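# Move yellow sponge from file cabinet drawer to desk

## Task

Find the yellow sponge, which lies in the top or middle drawer of one of two short, narrow file cabinets with three drawers each, and set it on the desk. When finished, all drawers anywhere in the room must be fully closed, every cabinet must stay roughly in its original spot, and the robot must be upright and not leaning (falling or ending tilted is a failure). Anything that stays in place only because the robot is holding it does not count as achieved.

## Robot and tools

ROBOT. TidyBot++: a mobile base 0.54 m long, 0.50 m wide and 0.38 m tall on four powered casters, carrying a single seven-joint arm with a two-finger gripper. The shoulder sits 0.12 m ahead of the base centre and 0.68 m above the floor. base_camera is fixed at the front of the base (644x364 images). wrist_camera rides on the hand and looks along it (644x476 fisheye). The arm begins folded, hand pointing down, sticking out up to 0.08 m beyond the base front.

FRAMES. Base frame: origin on the floor below the base centre, x forward, y left, z up. hand_pose is reported in this frame and marks the point between the finger pads; its own z runs out along the fingers and its y along the closing direction. The odometry frame is the base frame as it was when the scene began. base_odometry heading is positive to the left, range -3.142 to 3.142; it counts wheel rotation, so slipping shows up as travel and drift of a few cm and degrees builds up.

execute_actions. Argument "actions" is a list holding one action or nothing (empty list just returns state and pictures). An action may contain "base", "joints", "speeds"; its motions begin together and may finish separately, and no action runs past 15 s.
- base: exactly one key, each a relative offset from where the base last reported itself, not a pose. translate_m: metres, forward positive, -2 to 2. strafe_m: metres sideways, left positive, -2 to 2. rotate_rad: radians, counter-clockwise from above positive, -6.3 to 6.3. A base move needing over 8.667 s at its top speed is refused.
- joints: absolute targets by name, radians (gripper unitless). joint_1_rad any angle (vertical axis; positive is clockwise from above, opposite to rotate_rad); joint_2_rad -2.249 to 2.249 (shoulder); joint_3_rad any angle (upper-arm roll); joint_4_rad -2.579 to 2.579 (elbow); joint_5_rad any angle (forearm roll); joint_6_rad -2.099 to 2.099 (wrist); joint_7_rad any angle (hand roll; at 1.57 with hand down the fingers open left/right). gripper_pos 0 (open, about 85 mm gap) to 1 (closed); gap is roughly 85 x (1 - gripper_pos) mm. Unlimited joints take the short way; for big turns send steps below half a revolution. Done tolerances: ±0.039 for joints 1-4, ±0.056 for 5-7, ±0.03 gripper.
- speeds: optional caps for this action only: translate_m and strafe_m 0.05-0.5 m/s, rotate_rad 0.1-1.57 rad/s; maxima are the defaults.
- cameras: list of "base_camera", "wrist_camera" or "all"; omitted, null or ["all"] gives both, [] gives none.
An unknown key or out-of-range number rejects the whole call with no motion. Joints or base left out may keep pushing toward earlier targets without the status showing it.

ARM GEOMETRY. Upper arm 0.42 m, forearm 0.31 m, hand 0.31 m. With joint_1_rad 0, joint_3_rad 3.14, joint_5_rad 0 the arm moves in the base's x-z plane; tilt from vertical (forward positive): upper arm = joint_2, forearm = joint_2 - joint_4, hand = joint_2 - joint_4 - joint_6. Hand reach ahead of the shoulder is the sum of length x sin(tilt); height above it is the sum of length x cos(tilt). A downward-pointing hand tops out near 0.94 m above the floor, lower when reaching far. Closed fingertips reach about 20 mm beyond the hand point.

OTHER TOOLS. wait: "seconds" 0 to 10, commands nothing. zoom_image: "camera" plus "region" [x0, y0, x1, y1] in pixels from the top-left, at most 504x504, only on cameras whose full image came in the latest result. read_manual: licence texts only. finished_scene: "scene" = current scene number; irreversible, and the goal must already hold stably.

RESULTS. base_status and joint_status tell how each motion ended: "done"; "off_target" (resting away from target, maybe still pushing); "contact_stop" or "time_out" (target dropped, holding there); "not_followed" plus a "joint command not followed" / "cause:" line when a self-collision check blocked arm targets (they may be retried each action until fixed); "limit_stop_at_motor_heat" after overheating (resend). A base "done" only means the wheels turned the commanded amount; a blocked base may have stopped short. on_its_own lists uncommanded motion. Also given: joint_positions, hand_pose, base_odometry, base_tilt (degrees, forward/right positive), motor_effort in percent with the action's peak in brackets, Motor temperatures, and a pictures line naming the image order. Warnings: ARM HIT, MOTOR HOT (from 60 °C), OVER-TEMPERATURE FAULT (75 °C, arm sinks).

ACCURACY. Friction leaves joints slightly off; to correct, send each joint its previous command plus (wanted - read). hand_pose may be 1-2 cm wrong; trust images. A held load makes the arm sag; never command a joint to its currently read angle while holding something.

AVOID. Driving while the arm is snagged above about 0.8 m (tipping); sideways pulls on a raised hand; driving the base into obstacles (it pushes hard until timeout); torque faults (joints 1-4 limit 104.5 N m, warn 56.7; joints 5-7 limit 51.3, warn 29.4), which freeze the arm for 10 s; overheating from long holds; dropping the sponge, slamming drawers, shoving cabinets. Gripper at 1 squeezes about 96-120 N per finger. Backing away or retracting the arm rights a slight lean. The robot holds the last command while you think, and shorter robot motion time is better.

Each tool is called after ">>>" as name([rows], argument=value, ...), one row to a line, values as JSON.

## Session

>>> execute_actions(actions=[])

Scene clock: 0.00 s.
Motor temperatures (°C, as the motors report them): [26 27 23 25 34 32 36]
base_odometry: x=+0.000 y=+0.000 heading=+0.000 (m, m, rad; odometry frame)
base_tilt: forward=-0.1 right=-0.1 (deg)
base_status: not commanded
joint_positions: joint_1_rad=+0.004 joint_2_rad=-0.323 joint_3_rad=+3.176 joint_4_rad=-2.530 joint_5_rad=+0.038 joint_6_rad=-0.869 joint_7_rad=+1.555 gripper_pos=+0.000
joint_status: not commanded
motor_effort: joint_1_rad=+0 joint_2_rad=-3 joint_3_rad=+1 joint_4_rad=+15 joint_5_rad=-1 joint_6_rad=+1 joint_7_rad=+0 (%)
hand_pose: x=+0.2589 y=-0.0117 z=+0.5835 quat_wxyz=(+0.010, +0.999, -0.014, +0.033) (m; base frame)
pictures: base_camera, wrist_camera
Images, in order (width x height): base_camera 644x364, wrist_camera 644x476.

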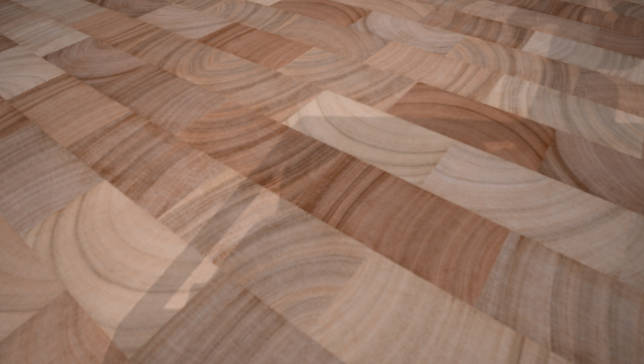

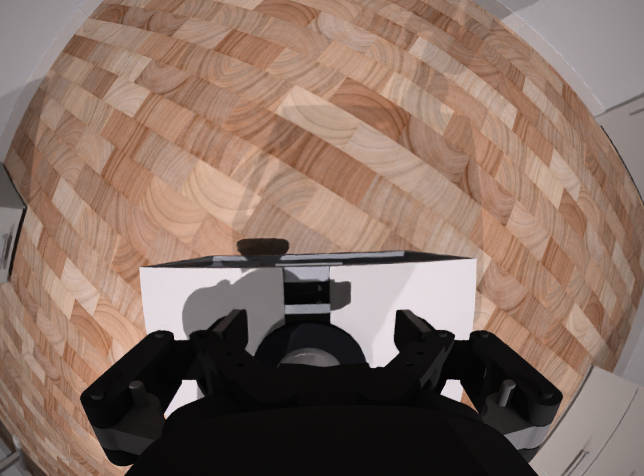

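>>> execute_actions([
  {"joints":{"joint_6_rad":0.3}},
], cameras=["wrist_camera"])

>>> execute_actions([
  {"base":{"rotate_rad":1.57}},
], cameras=["wrist_camera"])

>>> execute_actions([
  {"base":{"rotate_rad":1.57}},
], cameras=["wrist_camera"])

>>> execute_actions([
  {"base":{"rotate_rad":1.57}},
], cameras=["wrist_camera"])

Scene clock: 11.17 s.
Motor temperatures (°C, as the motors report them): [26 27 23 25 34 32 36]
base_odometry: x=+0.000 y=+0.000 heading=+0.000 (m, m, rad; odometry frame)
base_tilt: forward=-0.1 right=-0.2 (deg)
base_status: not commanded
joint_positions: joint_1_rad=+0.004 joint_2_rad=-0.323 joint_3_rad=+3.176 joint_4_rad=-2.530 joint_5_rad=+0.038 joint_6_rad=+0.284 joint_7_rad=+1.555 gripper_pos=+0.000
joint_status: all done
motor_effort: joint_1_rad=+0(0) joint_2_rad=-7(8) joint_3_rad=+1(1) joint_4_rad=+19(19) joint_5_rad=-1(1) joint_6_rad=+8(8) joint_7_rad=+0(0) (%)
hand_pose: x=+0.5307 y=-0.0114 z=+0.7865 quat_wxyz=(+0.008, +0.820, -0.006, +0.572) (m; base frame)
pictures: wrist_camera
camera_calibration (this result's frames):
wrist_camera: T_world_to_cam=[[0.0277275, -0.99959, 0.00719198, -0.024027], [-0.390377, -0.0174515, -0.920489, 0.980664], [0.920237, 0.0227153, -0.390701, -0.0375166], [0, 0, 0, 1]] pos_world=[0.418019, -0.0060509, 0.888206]
Images, in order (width x height): wrist_camera 644x476.

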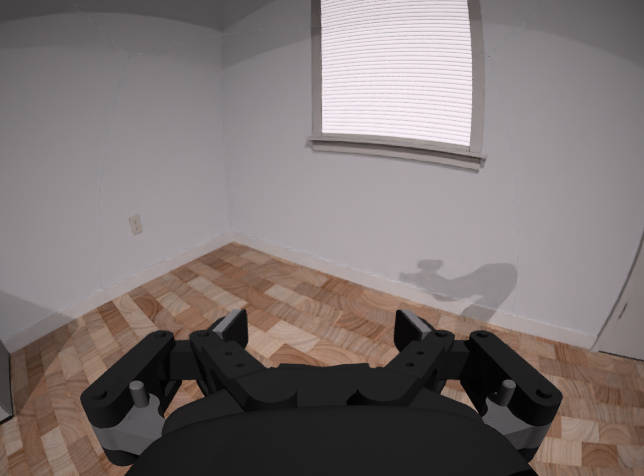

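Scene clock: 13.47 s.
Motor temperatures (°C, as the motors report them): [26 27 23 25 34 32 36]
base_odometry: x=+0.000 y=+0.000 heading=+1.569 (m, m, rad; odometry frame)
base_tilt: forward=-0.1 right=-0.1 (deg)
base_status: done
joint_positions: joint_1_rad=+0.004 joint_2_rad=-0.323 joint_3_rad=+3.176 joint_4_rad=-2.530 joint_5_rad=+0.038 joint_6_rad=+0.284 joint_7_rad=+1.555 gripper_pos=+0.000
joint_status: not commanded
motor_effort: joint_1_rad=+0(1) joint_2_rad=-7(8) joint_3_rad=+1(2) joint_4_rad=+19(19) joint_5_rad=-1(1) joint_6_rad=+8(8) joint_7_rad=+0(0) (%)
hand_pose: x=+0.5307 y=-0.0114 z=+0.7865 quat_wxyz=(+0.008, +0.820, -0.006, +0.572) (m; base frame)
pictures: wrist_camera
camera_calibration (this result's frames):
wrist_camera: T_world_to_cam=[[0.0277827, -0.999588, 0.00721022, -0.024046], [-0.390377, -0.0174899, -0.920489, 0.980663], [0.920236, 0.022759, -0.390702, -0.0375155], [0, 0, 0, 1]] pos_world=[0.418019, -0.00603058, 0.888205]
Images, in order (width x height): wrist_camera 644x476.

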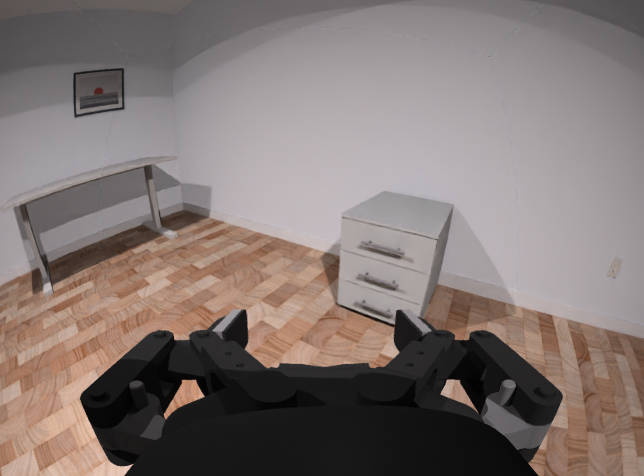

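Scene clock: 15.77 s.
Motor temperatures (°C, as the motors report them): [26 27 23 25 34 32 36]
base_odometry: x=+0.000 y=+0.000 heading=+3.139 (m, m, rad; odometry frame)
base_tilt: forward=-0.1 right=-0.1 (deg)
base_status: done
joint_positions: joint_1_rad=+0.004 joint_2_rad=-0.323 joint_3_rad=+3.176 joint_4_rad=-2.530 joint_5_rad=+0.038 joint_6_rad=+0.284 joint_7_rad=+1.555 gripper_pos=+0.000
joint_status: not commanded
motor_effort: joint_1_rad=+0(1) joint_2_rad=-7(9) joint_3_rad=+1(2) joint_4_rad=+19(19) joint_5_rad=-1(1) joint_6_rad=+8(8) joint_7_rad=+0(0) (%)
hand_pose: x=+0.5307 y=-0.0114 z=+0.7865 quat_wxyz=(+0.008, +0.820, -0.006, +0.572) (m; base frame)
pictures: wrist_camera
camera_calibration (this result's frames):
wrist_camera: T_world_to_cam=[[0.0278411, -0.999586, 0.00722957, -0.0240661], [-0.390376, -0.0175305, -0.920489, 0.980662], [0.920234, 0.0228052, -0.390702, -0.0375143], [0, 0, 0, 1]] pos_world=[0.418019, -0.00600911, 0.888205]
Images, in order (width x height): wrist_camera 644x476.

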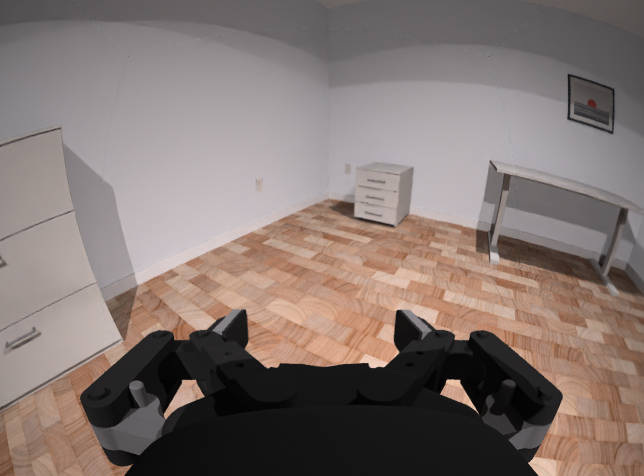

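Scene clock: 18.07 s.
Motor temperatures (°C, as the motors report them): [26 27 23 25 34 32 36]
base_odometry: x=+0.000 y=+0.000 heading=-1.575 (m, m, rad; odometry frame)
base_tilt: forward=+0.0 right=-0.1 (deg)
base_status: done
joint_positions: joint_1_rad=+0.004 joint_2_rad=-0.323 joint_3_rad=+3.176 joint_4_rad=-2.530 joint_5_rad=+0.038 joint_6_rad=+0.284 joint_7_rad=+1.555 gripper_pos=+0.000
joint_status: not commanded
motor_effort: joint_1_rad=+0(1) joint_2_rad=-7(9) joint_3_rad=+1(2) joint_4_rad=+19(19) joint_5_rad=-1(1) joint_6_rad=+7(8) joint_7_rad=+0(0) (%)
hand_pose: x=+0.5307 y=-0.0113 z=+0.7865 quat_wxyz=(+0.007, +0.820, -0.006, +0.572) (m; base frame)
pictures: wrist_camera
camera_calibration (this result's frames):
wrist_camera: T_world_to_cam=[[0.0278973, -0.999585, 0.00724836, -0.0240856], [-0.390375, -0.0175697, -0.920488, 0.980661], [0.920233, 0.0228495, -0.390703, -0.0375135], [0, 0, 0, 1]] pos_world=[0.418018, -0.00598847, 0.888205]
Images, in order (width x height): wrist_camera 644x476.

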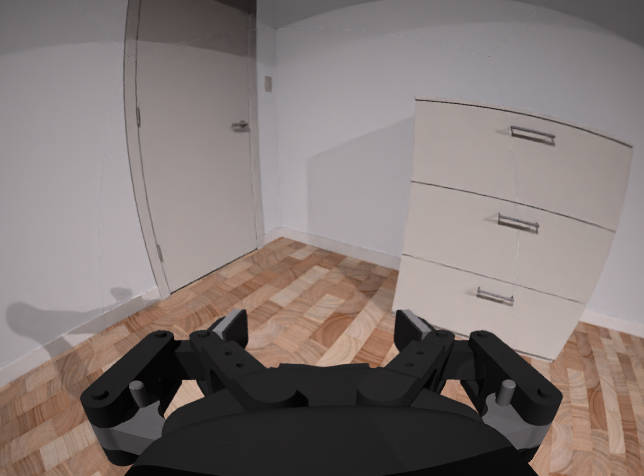

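>>> execute_actions([
  {"base":{"rotate_rad":2.535}},
], cameras=[])

>>> execute_actions([
  {"base":{"strafe_m":0.56},"joints":{"joint_1_rad":0,"joint_2_rad":1.3,"joint_3_rad":3.14,"joint_4_rad":-1.5,"joint_5_rad":0,"joint_6_rad":0.9,"joint_7_rad":0}},
])

Scene clock: 55.80 s.
Motor temperatures (°C, as the motors report them): [26 27 23 25 34 32 36]
base_odometry: x=+0.000 y=+0.000 heading=+0.959 (m, m, rad; odometry frame)
base_tilt: forward=-0.1 right=-0.2 (deg)
base_status: done
joint_positions: joint_1_rad=+0.004 joint_2_rad=-0.323 joint_3_rad=+3.176 joint_4_rad=-2.530 joint_5_rad=+0.038 joint_6_rad=+0.284 joint_7_rad=+1.555 gripper_pos=+0.000
joint_status: not commanded
motor_effort: joint_1_rad=+0(1) joint_2_rad=-8(8) joint_3_rad=+1(1) joint_4_rad=+19(19) joint_5_rad=-1(1) joint_6_rad=+7(8) joint_7_rad=+0(0) (%)
hand_pose: x=+0.5307 y=-0.0113 z=+0.7865 quat_wxyz=(+0.007, +0.820, -0.006, +0.572) (m; base frame)
pictures: none
No camera images: the call's "cameras" was empty. Leave "cameras" out to get every camera's image.

Scene clock: 58.63 s.
Motor temperatures (°C, as the motors report them): [26 27 23 25 34 32 36]
base_odometry: x=-0.459 y=+0.321 heading=+0.960 (m, m, rad; odometry frame)
base_tilt: forward=+0.0 right=-0.1 (deg)
base_status: done
joint_positions: joint_1_rad=+0.003 joint_2_rad=+1.298 joint_3_rad=+3.154 joint_4_rad=-1.525 joint_5_rad=+0.025 joint_6_rad=+0.863 joint_7_rad=+0.048 gripper_pos=+0.000
joint_status: all done
motor_effort: joint_1_rad=+0(2) joint_2_rad=-47(48) joint_3_rad=+0(1) joint_4_rad=+11(19) joint_5_rad=-1(1) joint_6_rad=+7(8) joint_7_rad=+0(0) (%)
hand_pose: x=+0.9106 y=-0.0008 z=+0.3784 quat_wxyz=(-0.382, +0.610, -0.564, +0.405) (m; base frame)
pictures: base_camera, wrist_camera
camera_calibration (this result's frames):
wrist_camera: T_world_to_cam=[[-0.337333, -0.0910118, -0.936976, 0.669393], [-0.0882943, 0.993987, -0.0647615, 0.155467], [0.937236, 0.0608835, -0.34334, -0.580214], [0, 0, 0, 1]] pos_world=[0.783332, -0.0582845, 0.438062]
Images, in order (width x height): base_camera 644x364, wrist_camera 644x476.

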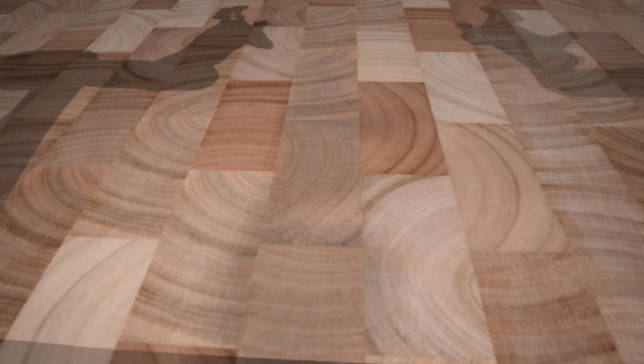

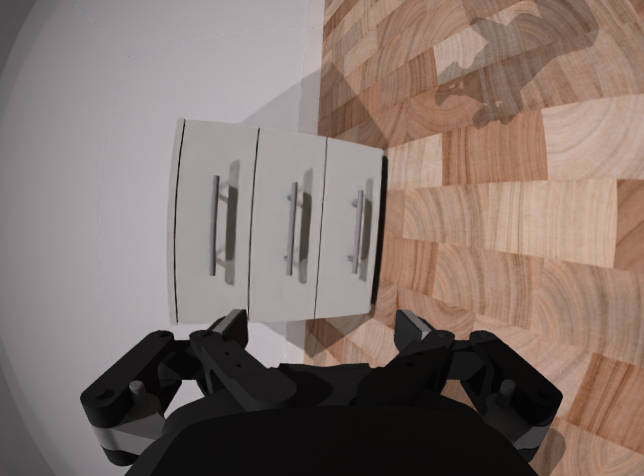

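>>> execute_actions([
  {"base":{"strafe_m":-0.03},"joints":{"joint_2_rad":1.15,"joint_4_rad":-1.65,"joint_7_rad":-0.04,"joint_5_rad":-0.02}},
], cameras=[])

>>> execute_actions([
  {"base":{"translate_m":0.3}},
], cameras=["wrist_camera"])

Scene clock: 75.60 s.
Motor temperatures (°C, as the motors report them): [26 28 23 25 34 32 36]
base_odometry: x=-0.434 y=+0.304 heading=+0.960 (m, m, rad; odometry frame)
base_tilt: forward=+0.0 right=-0.2 (deg)
base_status: done
joint_positions: joint_1_rad=+0.006 joint_2_rad=+1.146 joint_3_rad=+3.149 joint_4_rad=-1.628 joint_5_rad=+0.005 joint_6_rad=+0.867 joint_7_rad=+0.010 gripper_pos=+0.000
joint_status: all done
motor_effort: joint_1_rad=+0(4) joint_2_rad=-45(49) joint_3_rad=+0(2) joint_4_rad=+12(13) joint_5_rad=-1(1) joint_6_rad=+7(8) joint_7_rad=+0(1) (%)
hand_pose: x=+0.9090 y=-0.0067 z=+0.4587 quat_wxyz=(-0.403, +0.580, -0.573, +0.415) (m; base frame)
pictures: none
No camera images: the call's "cameras" was empty. Leave "cameras" out to get every camera's image.

Scene clock: 77.43 s.
Motor temperatures (°C, as the motors report them): [26 28 23 25 34 32 36]
base_odometry: x=-0.262 y=+0.550 heading=+0.961 (m, m, rad; odometry frame)
base_tilt: forward=+0.0 right=-0.2 (deg)
base_status: done
joint_positions: joint_1_rad=+0.006 joint_2_rad=+1.146 joint_3_rad=+3.149 joint_4_rad=-1.632 joint_5_rad=+0.004 joint_6_rad=+0.867 joint_7_rad=+0.010 gripper_pos=+0.000
joint_status: not commanded
motor_effort: joint_1_rad=+0(1) joint_2_rad=-45(48) joint_3_rad=+0(0) joint_4_rad=+11(13) joint_5_rad=-1(0) joint_6_rad=+7(8) joint_7_rad=+0(0) (%)
hand_pose: x=+0.9076 y=-0.0068 z=+0.4572 quat_wxyz=(-0.402, +0.581, -0.574, +0.414) (m; base frame)
pictures: wrist_camera
camera_calibration (this result's frames):
wrist_camera: T_world_to_cam=[[-0.292931, -0.0352659, -0.955483, 0.710211], [-0.0496672, 0.998532, -0.0216278, 0.111477], [0.954843, 0.0411207, -0.294252, -0.588534], [0, 0, 0, 1]] pos_world=[0.775536, -0.062066, 0.507829]
Images, in order (width x height): wrist_camera 644x476.

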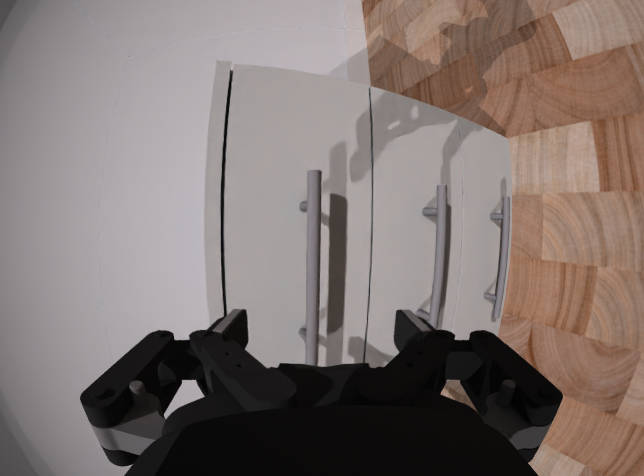

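>>> execute_actions([
  {"base":{"translate_m":0.06},"joints":{"joint_2_rad":1.185}},
], cameras=["wrist_camera"])

Scene clock: 88.30 s.
Motor temperatures (°C, as the motors report them): [26 29 23 25 34 32 36]
base_odometry: x=-0.228 y=+0.599 heading=+0.961 (m, m, rad; odometry frame)
base_tilt: forward=+0.0 right=-0.2 (deg)
base_status: done
joint_positions: joint_1_rad=+0.006 joint_2_rad=+1.179 joint_3_rad=+3.149 joint_4_rad=-1.632 joint_5_rad=+0.004 joint_6_rad=+0.867 joint_7_rad=+0.010 gripper_pos=+0.000
joint_status: all done
motor_effort: joint_1_rad=+0(2) joint_2_rad=-45(47) joint_3_rad=+0(1) joint_4_rad=+11(12) joint_5_rad=-1(1) joint_6_rad=+7(8) joint_7_rad=+0(0) (%)
hand_pose: x=+0.8996 y=-0.0068 z=+0.4312 quat_wxyz=(-0.393, +0.587, -0.581, +0.404) (m; base frame)
pictures: wrist_camera
camera_calibration (this result's frames):
wrist_camera: T_world_to_cam=[[-0.324596, -0.0348772, -0.94521, 0.707147], [-0.0500712, 0.998552, -0.0196504, 0.110049], [0.944527, 0.0409494, -0.325872, -0.565599], [0, 0, 0, 1]] pos_world=[0.769271, -0.0620655, 0.486252]
Images, in order (width x height): wrist_camera 644x476.

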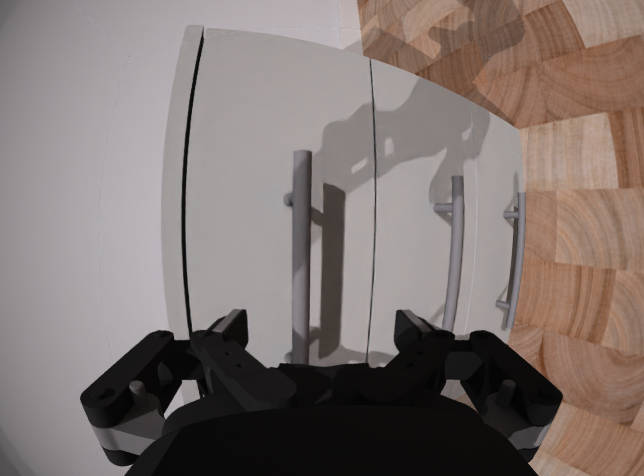

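>>> execute_actions([
  {"base":{"translate_m":0.045},"speeds":{"translate_m":0.1}},
], cameras=["wrist_camera"])

>>> execute_actions([
  {"joints":{"gripper_pos":1}},
], cameras=["wrist_camera"])

Scene clock: 96.43 s.
Motor temperatures (°C, as the motors report them): [26 29 23 25 34 32 36]
base_odometry: x=-0.202 y=+0.636 heading=+0.962 (m, m, rad; odometry frame)
base_tilt: forward=+0.0 right=-0.1 (deg)
base_status: done
joint_positions: joint_1_rad=+0.006 joint_2_rad=+1.179 joint_3_rad=+3.149 joint_4_rad=-1.638 joint_5_rad=+0.004 joint_6_rad=+0.867 joint_7_rad=+0.010 gripper_pos=+0.000
joint_status: not commanded
motor_effort: joint_1_rad=-1(2) joint_2_rad=-45(48) joint_3_rad=+0(1) joint_4_rad=+11(15) joint_5_rad=-1(0) joint_6_rad=+7(8) joint_7_rad=+1(0) (%)
hand_pose: x=+0.8972 y=-0.0069 z=+0.4289 quat_wxyz=(-0.391, +0.588, -0.582, +0.402) (m; base frame)
pictures: wrist_camera
camera_calibration (this result's frames):
wrist_camera: T_world_to_cam=[[-0.33011, -0.0347074, -0.943304, 0.708275], [-0.049982, 0.998565, -0.0192493, 0.109664], [0.942618, 0.0407938, -0.331371, -0.56002], [0, 0, 0, 1]] pos_world=[0.767175, -0.0620793, 0.484656]
Images, in order (width x height): wrist_camera 644x476.

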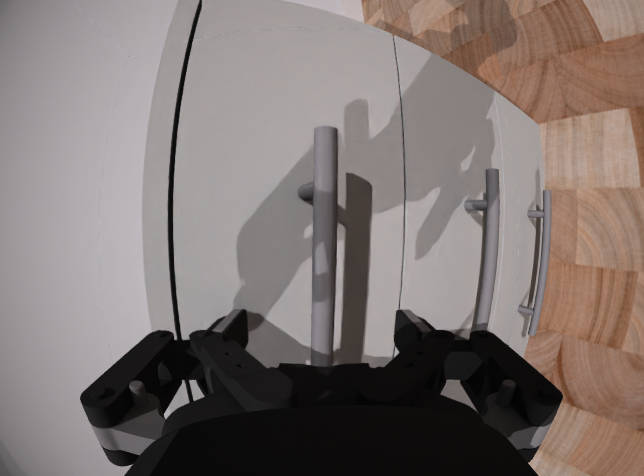

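Scene clock: 97.53 s.
Motor temperatures (°C, as the motors report them): [26 29 23 25 34 32 36]
base_odometry: x=-0.202 y=+0.636 heading=+0.962 (m, m, rad; odometry frame)
base_tilt: forward=+0.0 right=-0.1 (deg)
base_status: not commanded
joint_positions: joint_1_rad=+0.006 joint_2_rad=+1.178 joint_3_rad=+3.149 joint_4_rad=-1.645 joint_5_rad=+0.004 joint_6_rad=+0.872 joint_7_rad=+0.007 gripper_pos=+0.900
joint_status: gripper_pos off_target (ended at +0.900, target +1.000)
motor_effort: joint_1_rad=+0(0) joint_2_rad=-43(48) joint_3_rad=+0(0) joint_4_rad=+11(16) joint_5_rad=+0(0) joint_6_rad=+6(9) joint_7_rad=+1(2) (%)
hand_pose: x=+0.8955 y=-0.0069 z=+0.4290 quat_wxyz=(-0.392, +0.587, -0.583, +0.402) (m; base frame)
pictures: wrist_camera
camera_calibration (this result's frames):
wrist_camera: T_world_to_cam=[[-0.330177, -0.031638, -0.943389, 0.707942], [-0.0487693, 0.998675, -0.0164234, 0.107297], [0.942658, 0.0405858, -0.331282, -0.558439], [0, 0, 0, 1]] pos_world=[0.765396, -0.0620918, 0.484626]
Images, in order (width x height): wrist_camera 644x476.

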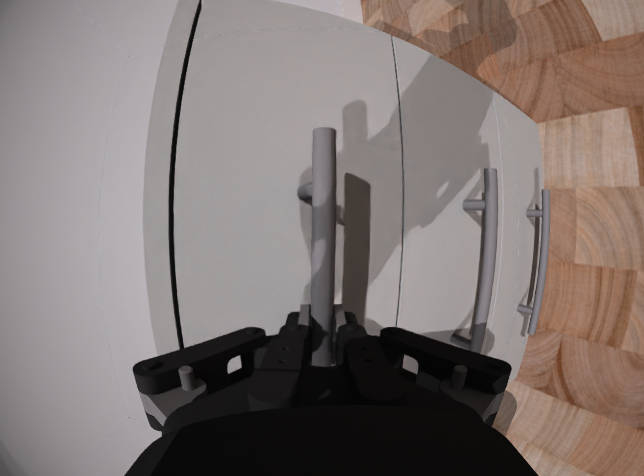

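Gripped. Pull.

>>> execute_actions([
  {"base":{"translate_m":-0.28},"speeds":{"translate_m":0.12}},
], cameras=["wrist_camera"])

Scene clock: 103.80 s.
Motor temperatures (°C, as the motors report them): [26 29 23 25 34 32 36]
base_odometry: x=-0.363 y=+0.406 heading=+0.962 (m, m, rad; odometry frame)
base_tilt: forward=+0.0 right=-0.2 (deg)
base_status: done
joint_positions: joint_1_rad=-0.002 joint_2_rad=+1.183 joint_3_rad=+3.143 joint_4_rad=-1.636 joint_5_rad=+0.002 joint_6_rad=+0.873 joint_7_rad=+0.007 gripper_pos=+0.900
joint_status: not commanded
motor_effort: joint_1_rad=+3(3) joint_2_rad=-44(49) joint_3_rad=+2(3) joint_4_rad=+10(13) joint_5_rad=-2(3) joint_6_rad=+7(9) joint_7_rad=+1(1) (%)
hand_pose: x=+0.8978 y=+0.0031 z=+0.4288 quat_wxyz=(-0.397, +0.588, -0.581, +0.399) (m; base frame)
pictures: wrist_camera
camera_calibration (this result's frames):
wrist_camera: T_world_to_cam=[[-0.325455, -0.0285433, -0.945127, 0.705304], [-0.0585293, 0.998236, -0.00999259, 0.103511], [0.943744, 0.0520655, -0.326551, -0.56419], [0, 0, 0, 1]] pos_world=[0.768054, -0.0538216, 0.483399]
Images, in order (width x height): wrist_camera 644x476.

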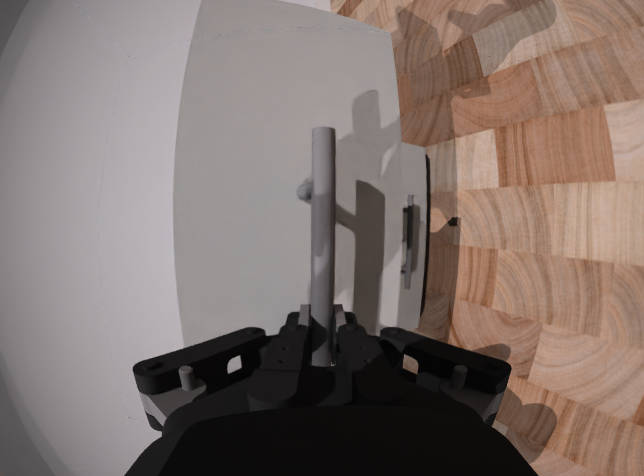

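>>> execute_actions([
  {"joints":{"gripper_pos":0}},
], cameras=[])

>>> execute_actions([
  {"base":{"translate_m":-0.12}},
], cameras=[])

>>> execute_actions([
  {"joints":{"joint_2_rad":0.6,"joint_4_rad":-1.0,"joint_6_rad":-1.0,"joint_7_rad":1.57}},
], cameras=["wrist_camera"])

Scene clock: 115.63 s.
Motor temperatures (°C, as the motors report them): [26 30 23 25 34 32 36]
base_odometry: x=-0.363 y=+0.406 heading=+0.962 (m, m, rad; odometry frame)
base_tilt: forward=-0.1 right=-0.1 (deg)
base_status: not commanded
joint_positions: joint_1_rad=-0.001 joint_2_rad=+1.183 joint_3_rad=+3.143 joint_4_rad=-1.637 joint_5_rad=+0.002 joint_6_rad=+0.873 joint_7_rad=+0.007 gripper_pos=+0.000
joint_status: all done
motor_effort: joint_1_rad=+0(3) joint_2_rad=-45(47) joint_3_rad=+0(1) joint_4_rad=+11(13) joint_5_rad=-1(2) joint_6_rad=+7(8) joint_7_rad=+1(1) (%)
hand_pose: x=+0.8975 y=+0.0021 z=+0.4284 quat_wxyz=(-0.396, +0.588, -0.581, +0.399) (m; base frame)
pictures: none
No camera images: the call's "cameras" was empty. Leave "cameras" out to get every camera's image.

Scene clock: 116.90 s.
Motor temperatures (°C, as the motors report them): [26 30 23 25 34 32 36]
base_odometry: x=-0.432 y=+0.308 heading=+0.962 (m, m, rad; odometry frame)
base_tilt: forward=-0.1 right=-0.1 (deg)
base_status: done
joint_positions: joint_1_rad=-0.001 joint_2_rad=+1.183 joint_3_rad=+3.143 joint_4_rad=-1.639 joint_5_rad=+0.002 joint_6_rad=+0.873 joint_7_rad=+0.007 gripper_pos=+0.000
joint_status: not commanded
motor_effort: joint_1_rad=+0(1) joint_2_rad=-45(48) joint_3_rad=+0(1) joint_4_rad=+11(13) joint_5_rad=-1(0) joint_6_rad=+7(8) joint_7_rad=+0(0) (%)
hand_pose: x=+0.8966 y=+0.0021 z=+0.4275 quat_wxyz=(-0.396, +0.588, -0.582, +0.399) (m; base frame)
pictures: none
No camera images: the call's "cameras" was empty. Leave "cameras" out to get every camera's image.

Scene clock: 119.50 s.
Motor temperatures (°C, as the motors report them): [26 30 23 25 34 32 36]
base_odometry: x=-0.432 y=+0.308 heading=+0.962 (m, m, rad; odometry frame)
base_tilt: forward=-0.1 right=-0.1 (deg)
base_status: not commanded
joint_positions: joint_1_rad=-0.001 joint_2_rad=+0.595 joint_3_rad=+3.143 joint_4_rad=-1.015 joint_5_rad=+0.002 joint_6_rad=-0.968 joint_7_rad=+1.527 gripper_pos=+0.000
joint_status: all done
motor_effort: joint_1_rad=+0(0) joint_2_rad=-41(50) joint_3_rad=+0(0) joint_4_rad=+20(21) joint_5_rad=-1(0) joint_6_rad=+4(8) joint_7_rad=+0(1) (%)
hand_pose: x=+0.8354 y=+0.0009 z=+0.7545 quat_wxyz=(-0.005, +0.960, -0.021, +0.278) (m; base frame)
pictures: wrist_camera
camera_calibration (this result's frames):
wrist_camera: T_world_to_cam=[[0.0015618, -0.998873, -0.0474374, 0.0431297], [-0.869683, 0.0220588, -0.493118, 1.14828], [0.493608, 0.0420257, -0.868668, 0.386328], [0, 0, 0, 1]] pos_world=[0.807879, 0.00151564, 0.903875]
Images, in order (width x height): wrist_camera 644x476.

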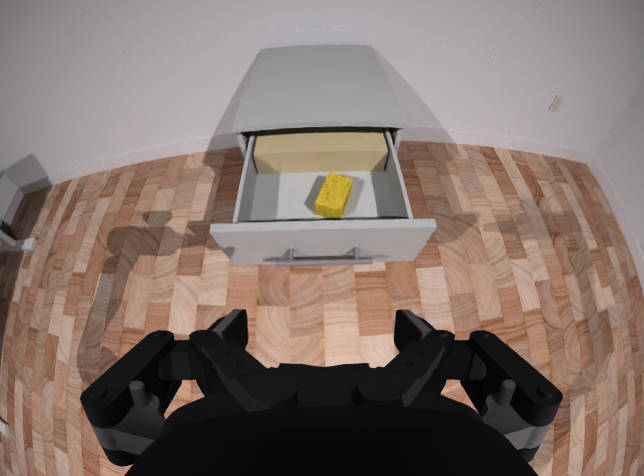

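>>> execute_actions([
  {"base":{"translate_m":0.52,"strafe_m":0}},
], cameras=[])

>>> execute_actions([
  {"base":{"translate_m":0.51},"joints":{"joint_2_rad":0.78,"joint_4_rad":-1.07,"joint_6_rad":-1.31,"joint_7_rad":1.23}},
], cameras=[])

>>> execute_actions([
  {"base":{"strafe_m":-0.04}},
], cameras=["wrist_camera"])

action 0: "base" must hold exactly one of rotate_rad, strafe_m, translate_m; got {"translate_m": 0.52, "strafe_m": 0}

Scene clock: 141.27 s.
Motor temperatures (°C, as the motors report them): [26 30 23 25 34 32 36]
base_odometry: x=-0.140 y=+0.726 heading=+0.962 (m, m, rad; odometry frame)
base_tilt: forward=-0.1 right=-0.1 (deg)
base_status: done
joint_positions: joint_1_rad=-0.001 joint_2_rad=+0.781 joint_3_rad=+3.143 joint_4_rad=-1.063 joint_5_rad=+0.001 joint_6_rad=-1.280 joint_7_rad=+1.275 gripper_pos=+0.000
joint_status: all done
motor_effort: joint_1_rad=+0(3) joint_2_rad=-41(49) joint_3_rad=+0(1) joint_4_rad=+16(21) joint_5_rad=-1(0) joint_6_rad=+0(5) joint_7_rad=+0(0) (%)
hand_pose: x=+0.7232 y=+0.0011 z=+0.5846 quat_wxyz=(+0.000, +0.989, -0.147, +0.009) (m; base frame)
pictures: none
No camera images: the call's "cameras" was empty. Leave "cameras" out to get every camera's image.

Scene clock: 142.33 s.
Motor temperatures (°C, as the motors report them): [26 30 23 25 34 32 36]
base_odometry: x=-0.107 y=+0.704 heading=+0.962 (m, m, rad; odometry frame)
base_tilt: forward=-0.1 right=-0.2 (deg)
base_status: done
joint_positions: joint_1_rad=+0.006 joint_2_rad=+0.781 joint_3_rad=+3.143 joint_4_rad=-1.063 joint_5_rad=+0.001 joint_6_rad=-1.280 joint_7_rad=+1.275 gripper_pos=+0.000
joint_status: not commanded
motor_effort: joint_1_rad=+0(4) joint_2_rad=-43(44) joint_3_rad=+0(1) joint_4_rad=+17(17) joint_5_rad=-1(2) joint_6_rad=+0(0) joint_7_rad=+0(0) (%)
hand_pose: x=+0.7232 y=-0.0029 z=+0.5846 quat_wxyz=(-0.001, +0.989, -0.151, +0.009) (m; base frame)
pictures: wrist_camera
camera_calibration (this result's frames):
wrist_camera: T_world_to_cam=[[-0.279074, -0.95913, -0.0467725, 0.23417], [-0.960127, 0.277862, 0.0307969, 0.726908], [-0.0165419, 0.0535022, -0.998431, 0.739097], [0, 0, 0, 1]] pos_world=[0.7755, -0.0169243, 0.726503]
Images, in order (width x height): wrist_camera 644x476.

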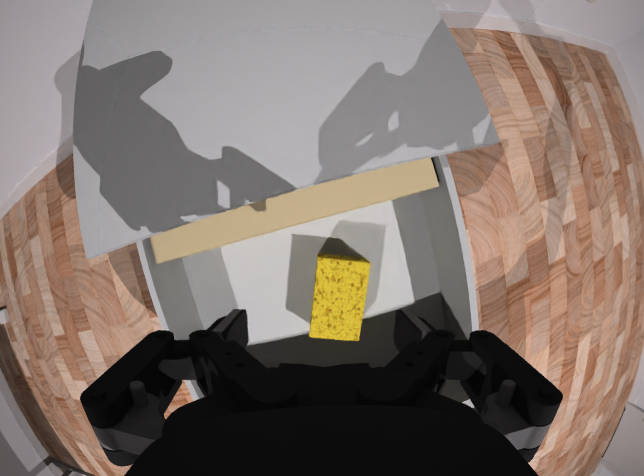

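>>> execute_actions([
  {"base":{"translate_m":-0.03},"joints":{"joint_1_rad":0.03,"joint_2_rad":0.9,"joint_4_rad":-1.18,"joint_6_rad":-1.1,"joint_7_rad":1.15}},
], cameras=["wrist_camera"])

Scene clock: 154.33 s.
Motor temperatures (°C, as the motors report them): [26 30 23 25 34 32 36]
base_odometry: x=-0.124 y=+0.679 heading=+0.963 (m, m, rad; odometry frame)
base_tilt: forward=-0.1 right=-0.2 (deg)
base_status: done
joint_positions: joint_1_rad=+0.017 joint_2_rad=+0.905 joint_3_rad=+3.143 joint_4_rad=-1.164 joint_5_rad=+0.000 joint_6_rad=-1.133 joint_7_rad=+1.199 gripper_pos=+0.000
joint_status: all done
motor_effort: joint_1_rad=-1(2) joint_2_rad=-44(49) joint_3_rad=+0(1) joint_4_rad=+15(17) joint_5_rad=-1(0) joint_6_rad=+0(2) joint_7_rad=+0(0) (%)
hand_pose: x=+0.7074 y=-0.0094 z=+0.4811 quat_wxyz=(+0.006, +0.981, -0.194, -0.029) (m; base frame)
pictures: wrist_camera
camera_calibration (this result's frames):
wrist_camera: T_world_to_cam=[[-0.364451, -0.930977, -0.0213978, 0.267132], [-0.927024, 0.360532, 0.103164, 0.659253], [-0.0883285, 0.0574344, -0.994434, 0.684748], [0, 0, 0, 1]] pos_world=[0.768983, -0.0283162, 0.618642]
Images, in order (width x height): wrist_camera 644x476.

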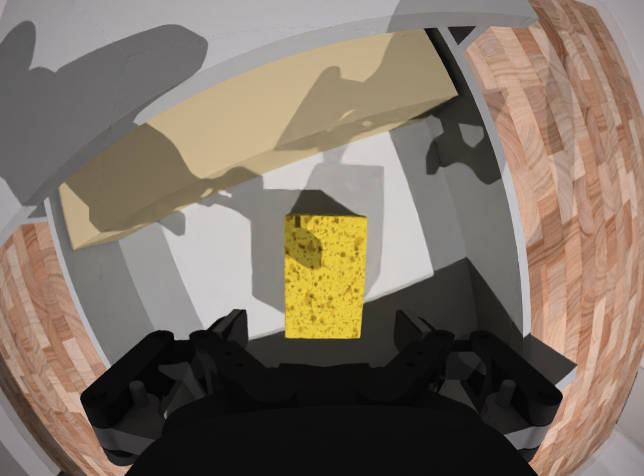

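>>> execute_actions([
  {"joints":{"joint_2_rad":1.0,"joint_4_rad":-1.25,"joint_6_rad":-0.9}},
], cameras=["wrist_camera"])

Scene clock: 165.10 s.
Motor temperatures (°C, as the motors report them): [26 31 23 25 34 32 36]
base_odometry: x=-0.124 y=+0.679 heading=+0.963 (m, m, rad; odometry frame)
base_tilt: forward=+0.0 right=-0.1 (deg)
base_status: not commanded
joint_positions: joint_1_rad=+0.017 joint_2_rad=+1.004 joint_3_rad=+3.143 joint_4_rad=-1.233 joint_5_rad=+0.000 joint_6_rad=-0.932 joint_7_rad=+1.199 gripper_pos=+0.000
joint_status: all done
motor_effort: joint_1_rad=-1(1) joint_2_rad=-45(49) joint_3_rad=+0(0) joint_4_rad=+13(14) joint_5_rad=-1(1) joint_6_rad=+0(1) joint_7_rad=+0(0) (%)
hand_pose: x=+0.7124 y=-0.0095 z=+0.4021 quat_wxyz=(+0.003, +0.981, -0.193, -0.014) (m; base frame)
pictures: wrist_camera
camera_calibration (this result's frames):
wrist_camera: T_world_to_cam=[[-0.363417, -0.93106, -0.0324977, 0.270905], [-0.929911, 0.36041, 0.0732846, 0.686188], [-0.0565199, 0.0568528, -0.996781, 0.584844], [0, 0, 0, 1]] pos_world=[0.7696, -0.0283299, 0.541478]
Images, in order (width x height): wrist_camera 644x476.

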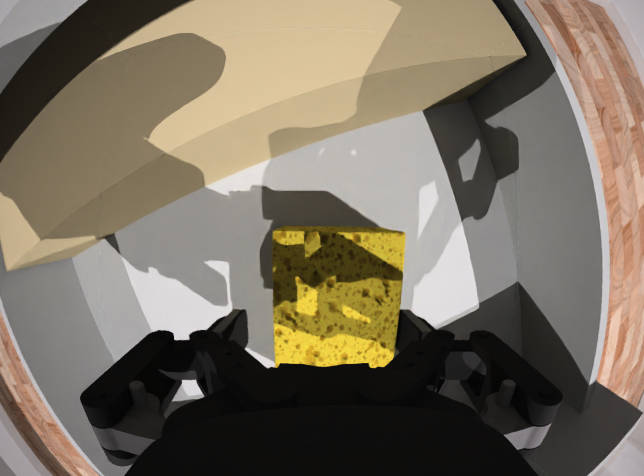

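>>> execute_actions([
  {"joints":{"joint_1_rad":0.045}},
], cameras=[])

>>> execute_actions([
  {"joints":{"joint_2_rad":1.035,"joint_6_rad":-0.87}},
], cameras=["wrist_camera"])

>>> execute_actions([
  {"joints":{"gripper_pos":1}},
], cameras=["wrist_camera"])

Scene clock: 172.67 s.
Motor temperatures (°C, as the motors report them): [26 31 23 25 34 32 36]
base_odometry: x=-0.124 y=+0.679 heading=+0.963 (m, m, rad; odometry frame)
base_tilt: forward=-0.1 right=-0.1 (deg)
base_status: not commanded
joint_positions: joint_1_rad=+0.032 joint_2_rad=+1.004 joint_3_rad=+3.143 joint_4_rad=-1.233 joint_5_rad=+0.000 joint_6_rad=-0.932 joint_7_rad=+1.199 gripper_pos=+0.000
joint_status: all done
motor_effort: joint_1_rad=-1(2) joint_2_rad=-45(45) joint_3_rad=+0(0) joint_4_rad=+13(14) joint_5_rad=-1(0) joint_6_rad=+0(0) joint_7_rad=+0(0) (%)
hand_pose: x=+0.7122 y=-0.0184 z=+0.4021 quat_wxyz=(+0.003, +0.980, -0.201, -0.014) (m; base frame)
pictures: none
No camera images: the call's "cameras" was empty. Leave "cameras" out to get every camera's image.

Scene clock: 173.43 s.
Motor temperatures (°C, as the motors report them): [26 31 23 25 34 32 36]
base_odometry: x=-0.124 y=+0.679 heading=+0.963 (m, m, rad; odometry frame)
base_tilt: forward=-0.1 right=-0.2 (deg)
base_status: not commanded
joint_positions: joint_1_rad=+0.032 joint_2_rad=+1.029 joint_3_rad=+3.143 joint_4_rad=-1.233 joint_5_rad=+0.000 joint_6_rad=-0.905 joint_7_rad=+1.199 gripper_pos=+0.000
joint_status: all done
motor_effort: joint_1_rad=+0(0) joint_2_rad=-44(47) joint_3_rad=+0(0) joint_4_rad=+13(14) joint_5_rad=-1(1) joint_6_rad=+0(0) joint_7_rad=+0(0) (%)
hand_pose: x=+0.7136 y=-0.0185 z=+0.3875 quat_wxyz=(+0.003, +0.980, -0.201, -0.012) (m; base frame)
pictures: wrist_camera
camera_calibration (this result's frames):
wrist_camera: T_world_to_cam=[[-0.377288, -0.925493, -0.0334049, 0.272849], [-0.924576, 0.374358, 0.070823, 0.689006], [-0.0530408, 0.057606, -0.996929, 0.568478], [0, 0, 0, 1]] pos_world=[0.770134, -0.0381629, 0.52705]
Images, in order (width x height): wrist_camera 644x476.

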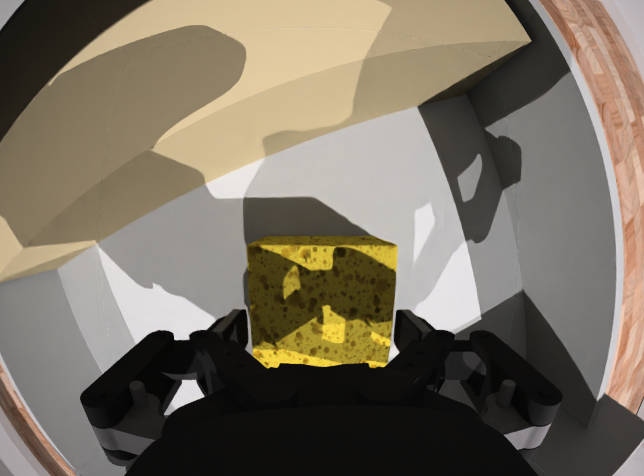

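Scene clock: 174.53 s.
Motor temperatures (°C, as the motors report them): [26 31 23 25 34 32 36]
base_odometry: x=-0.124 y=+0.679 heading=+0.963 (m, m, rad; odometry frame)
base_tilt: forward=+0.0 right=-0.1 (deg)
base_status: not commanded
joint_positions: joint_1_rad=+0.032 joint_2_rad=+1.026 joint_3_rad=+3.143 joint_4_rad=-1.233 joint_5_rad=+0.000 joint_6_rad=-0.904 joint_7_rad=+1.199 gripper_pos=+0.391
joint_status: gripper_pos off_target (ended at +0.391, target +1.000)
motor_effort: joint_1_rad=+0(1) joint_2_rad=-44(46) joint_3_rad=+0(0) joint_4_rad=+13(14) joint_5_rad=-1(0) joint_6_rad=+0(2) joint_7_rad=+0(0) (%)
hand_pose: x=+0.7147 y=-0.0185 z=+0.3891 quat_wxyz=(+0.002, +0.980, -0.201, -0.010) (m; base frame)
pictures: wrist_camera
camera_calibration (this result's frames):
wrist_camera: T_world_to_cam=[[-0.377161, -0.925498, -0.0346889, 0.273694], [-0.924832, 0.374365, 0.0673597, 0.691459], [-0.0493549, 0.0574869, -0.997126, 0.567551], [0, 0, 0, 1]] pos_world=[0.770721, -0.0381818, 0.528838]
Images, in order (width x height): wrist_camera 644x476.

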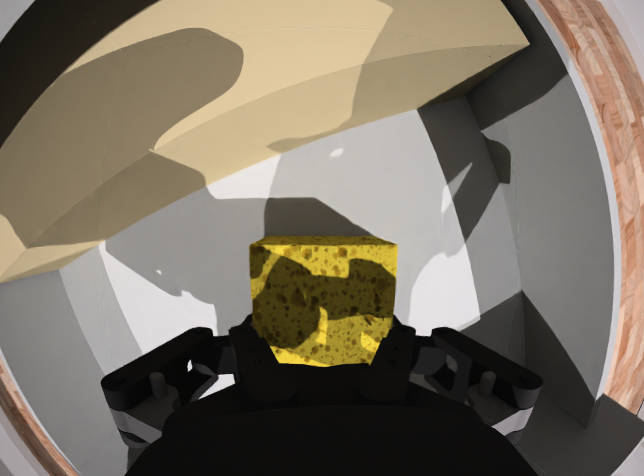

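>>> execute_actions([
  {"joints":{"joint_2_rad":0.72,"joint_4_rad":-1.1,"joint_6_rad":-1.3}},
], cameras=[])

>>> execute_actions([
  {"base":{"translate_m":-0.4},"joints":{"joint_1_rad":0,"joint_7_rad":-0.04}},
], cameras=[])

>>> execute_actions([
  {"joints":{"joint_2_rad":1.03,"joint_4_rad":-1.25,"joint_6_rad":-0.87}},
])

Scene clock: 192.63 s.
Motor temperatures (°C, as the motors report them): [26 31 23 25 34 32 36]
base_odometry: x=-0.124 y=+0.679 heading=+0.963 (m, m, rad; odometry frame)
base_tilt: forward=+0.0 right=-0.1 (deg)
base_status: not commanded
joint_positions: joint_1_rad=+0.032 joint_2_rad=+0.718 joint_3_rad=+3.143 joint_4_rad=-1.113 joint_5_rad=+0.000 joint_6_rad=-1.266 joint_7_rad=+1.199 gripper_pos=+0.391
joint_status: all done
motor_effort: joint_1_rad=+0(0) joint_2_rad=-42(50) joint_3_rad=+0(0) joint_4_rad=+17(17) joint_5_rad=-1(1) joint_6_rad=+0(1) joint_7_rad=+0(0) (%)
hand_pose: x=+0.7131 y=-0.0184 z=+0.6067 quat_wxyz=(-0.003, +0.979, -0.201, +0.022) (m; base frame)
pictures: none
No camera images: the call's "cameras" was empty. Leave "cameras" out to get every camera's image.

Scene clock: 194.70 s.
Motor temperatures (°C, as the motors report them): [26 31 23 25 34 32 36]
base_odometry: x=-0.353 y=+0.350 heading=+0.963 (m, m, rad; odometry frame)
base_tilt: forward=+0.0 right=-0.2 (deg)
base_status: done
joint_positions: joint_1_rad=+0.015 joint_2_rad=+0.718 joint_3_rad=+3.143 joint_4_rad=-1.113 joint_5_rad=+0.000 joint_6_rad=-1.269 joint_7_rad=-0.015 gripper_pos=+0.391
joint_status: all done
motor_effort: joint_1_rad=+0(1) joint_2_rad=-42(44) joint_3_rad=+0(0) joint_4_rad=+18(18) joint_5_rad=-1(0) joint_6_rad=+0(1) joint_7_rad=+0(0) (%)
hand_pose: x=+0.7124 y=-0.0081 z=+0.6067 quat_wxyz=(-0.014, +0.696, -0.718, +0.015) (m; base frame)
pictures: none
No camera images: the call's "cameras" was empty. Leave "cameras" out to get every camera's image.

Scene clock: 196.43 s.
Motor temperatures (°C, as the motors report them): [26 31 23 25 34 32 36]
base_odometry: x=-0.353 y=+0.350 heading=+0.963 (m, m, rad; odometry frame)
base_tilt: forward=-0.1 right=-0.2 (deg)
base_status: not commanded
joint_positions: joint_1_rad=+0.015 joint_2_rad=+1.033 joint_3_rad=+3.143 joint_4_rad=-1.238 joint_5_rad=+0.000 joint_6_rad=-0.906 joint_7_rad=-0.015 gripper_pos=+0.391
joint_status: all done
motor_effort: joint_1_rad=+0(0) joint_2_rad=-45(51) joint_3_rad=+0(0) joint_4_rad=+13(17) joint_5_rad=-1(0) joint_6_rad=-1(1) joint_7_rad=+0(0) (%)
hand_pose: x=+0.7094 y=-0.0081 z=+0.3838 quat_wxyz=(+0.013, +0.696, -0.718, -0.012) (m; base frame)
pictures: base_camera, wrist_camera
camera_calibration (this result's frames):
wrist_camera: T_world_to_cam=[[-0.999906, 0.0116262, -0.00726662, 0.719989], [0.0112745, 0.998846, 0.0466917, 0.0319268], [0.00780107, 0.0466054, -0.998883, 0.521442], [0, 0, 0, 1]] pos_world=[0.715494, -0.0645626, 0.5246]
Images, in order (width x height): base_camera 644x364, wrist_camera 644x476.

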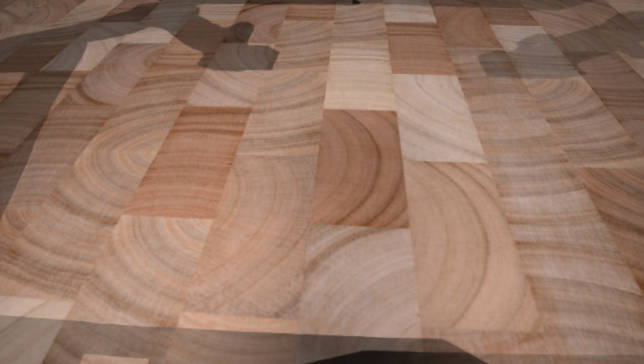

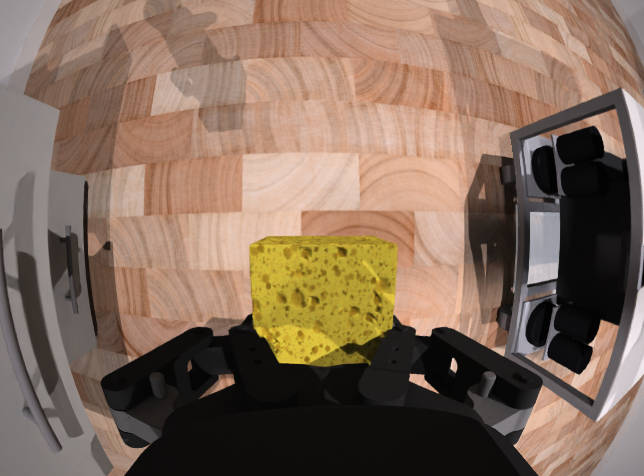

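>>> execute_actions([
  {"base":{"translate_m":0.43},"speeds":{"translate_m":0.12}},
])

Scene clock: 205.73 s.
Motor temperatures (°C, as the motors report them): [26 31 23 25 34 32 36]
base_odometry: x=-0.107 y=+0.703 heading=+0.963 (m, m, rad; odometry frame)
base_tilt: forward=+0.0 right=-0.2 (deg)
base_status: done
joint_positions: joint_1_rad=+0.014 joint_2_rad=+1.031 joint_3_rad=+3.143 joint_4_rad=-1.249 joint_5_rad=+0.000 joint_6_rad=-0.904 joint_7_rad=-0.015 gripper_pos=+0.394
joint_status: not commanded
motor_effort: joint_1_rad=+0(2) joint_2_rad=-44(48) joint_3_rad=+0(1) joint_4_rad=+13(22) joint_5_rad=+0(1) joint_6_rad=-1(10) joint_7_rad=+0(1) (%)
hand_pose: x=+0.7050 y=-0.0076 z=+0.3820 quat_wxyz=(+0.016, +0.697, -0.717, -0.015) (m; base frame)
pictures: base_camera, wrist_camera
camera_calibration (this result's frames):
wrist_camera: T_world_to_cam=[[-0.999941, 0.0108955, -0.000252061, 0.712913], [0.0108719, 0.998849, 0.0467211, 0.0318316], [0.000760822, 0.0467156, -0.998908, 0.524709], [0, 0, 0, 1]] pos_world=[0.712126, -0.0640746, 0.522828]
Images, in order (width x height): base_camera 644x364, wrist_camera 644x476.

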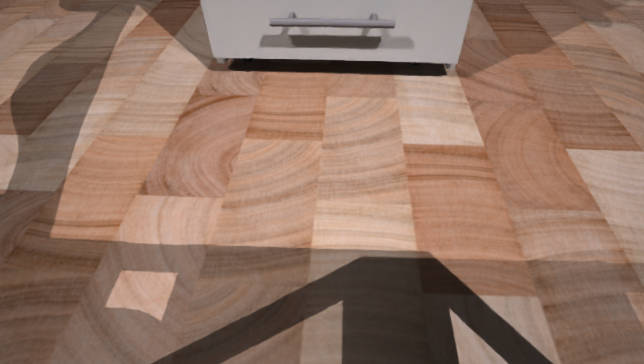

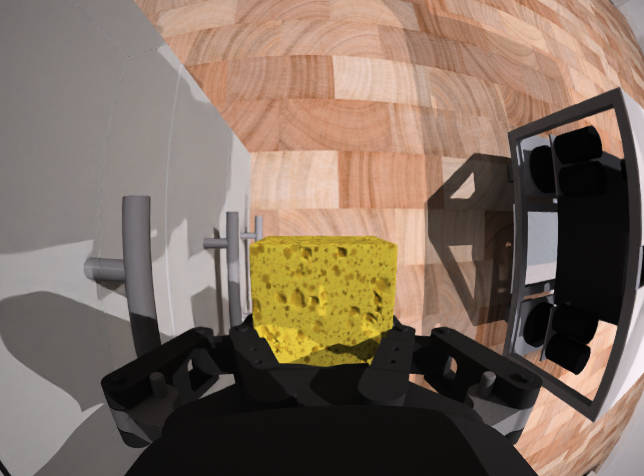

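>>> execute_actions([
  {"base":{"translate_m":0.02},"speeds":{"translate_m":0.05}},
], cameras=["wrist_camera"])

>>> execute_actions([
  {"base":{"translate_m":-0.55},"joints":{"joint_7_rad":0}},
], cameras=[])

>>> execute_actions([
  {"joints":{"joint_2_rad":0.3,"joint_4_rad":-1.6,"joint_6_rad":0.2,"joint_7_rad":1.57}},
], cameras=["wrist_camera"])

Scene clock: 212.97 s.
Motor temperatures (°C, as the motors report them): [26 31 23 25 34 32 36]
base_odometry: x=-0.095 y=+0.720 heading=+0.963 (m, m, rad; odometry frame)
base_tilt: forward=-0.1 right=-0.1 (deg)
base_status: done
joint_positions: joint_1_rad=+0.014 joint_2_rad=+1.025 joint_3_rad=+3.143 joint_4_rad=-1.282 joint_5_rad=+0.000 joint_6_rad=-0.908 joint_7_rad=-0.015 gripper_pos=+0.395
joint_status: not commanded
motor_effort: joint_1_rad=+0(2) joint_2_rad=-43(46) joint_3_rad=+0(1) joint_4_rad=+18(23) joint_5_rad=+0(1) joint_6_rad=+5(11) joint_7_rad=+0(1) (%)
hand_pose: x=+0.6889 y=-0.0072 z=+0.3788 quat_wxyz=(+0.026, +0.696, -0.717, -0.025) (m; base frame)
pictures: wrist_camera
camera_calibration (this result's frames):
wrist_camera: T_world_to_cam=[[-0.999503, 0.0106403, 0.0296589, 0.685151], [0.0120223, 0.998831, 0.0468157, 0.0309374], [-0.0291261, 0.047149, -0.998463, 0.541907], [0, 0, 0, 1]] pos_world=[0.700222, -0.0637418, 0.519305]
Images, in order (width x height): wrist_camera 644x476.

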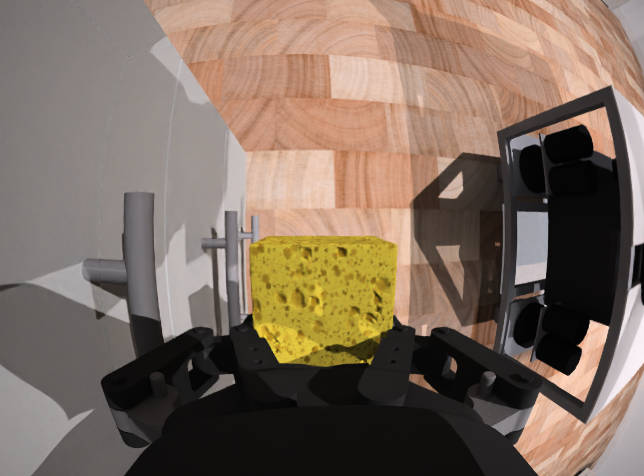

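Scene clock: 215.43 s.
Motor temperatures (°C, as the motors report them): [26 31 23 25 34 32 36]
base_odometry: x=-0.410 y=+0.268 heading=+0.963 (m, m, rad; odometry frame)
base_tilt: forward=-0.1 right=-0.1 (deg)
base_status: done
joint_positions: joint_1_rad=+0.009 joint_2_rad=+1.031 joint_3_rad=+3.143 joint_4_rad=-1.251 joint_5_rad=+0.000 joint_6_rad=-0.901 joint_7_rad=-0.015 gripper_pos=+0.395
joint_status: all done
motor_effort: joint_1_rad=+0(4) joint_2_rad=-46(48) joint_3_rad=+0(1) joint_4_rad=+13(17) joint_5_rad=-1(0) joint_6_rad=+0(5) joint_7_rad=+0(0) (%)
hand_pose: x=+0.7055 y=-0.0042 z=+0.3820 quat_wxyz=(+0.015, +0.698, -0.715, -0.014) (m; base frame)
pictures: none
No camera images: the call's "cameras" was empty. Leave "cameras" out to get every camera's image.

Scene clock: 217.90 s.
Motor temperatures (°C, as the motors report them): [26 31 23 25 34 32 36]
base_odometry: x=-0.410 y=+0.268 heading=+0.963 (m, m, rad; odometry frame)
base_tilt: forward=-0.1 right=-0.2 (deg)
base_status: not commanded
joint_positions: joint_1_rad=+0.009 joint_2_rad=+0.296 joint_3_rad=+3.143 joint_4_rad=-1.578 joint_5_rad=+0.000 joint_6_rad=+0.169 joint_7_rad=+1.525 gripper_pos=+0.395
joint_status: all done
motor_effort: joint_1_rad=+0(0) joint_2_rad=-33(48) joint_3_rad=+0(0) joint_4_rad=+22(22) joint_5_rad=-1(1) joint_6_rad=+8(8) joint_7_rad=+0(0) (%)
hand_pose: x=+0.8504 y=-0.0056 z=+0.9488 quat_wxyz=(-0.012, +0.753, -0.021, +0.658) (m; base frame)
pictures: wrist_camera
camera_calibration (this result's frames):
wrist_camera: T_world_to_cam=[[0.0296946, -0.999036, -0.0323256, 0.00763335], [-0.180404, 0.0264522, -0.983237, 1.13621], [0.983144, 0.0350285, -0.179444, -0.522325], [0, 0, 0, 1]] pos_world=[0.71827, -0.00413298, 1.02368]
Images, in order (width x height): wrist_camera 644x476.

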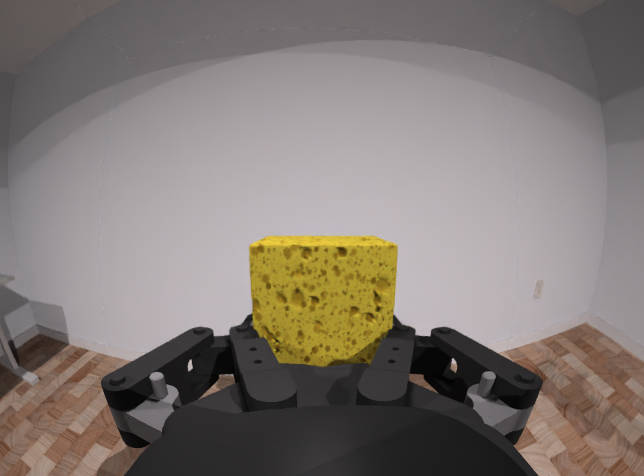

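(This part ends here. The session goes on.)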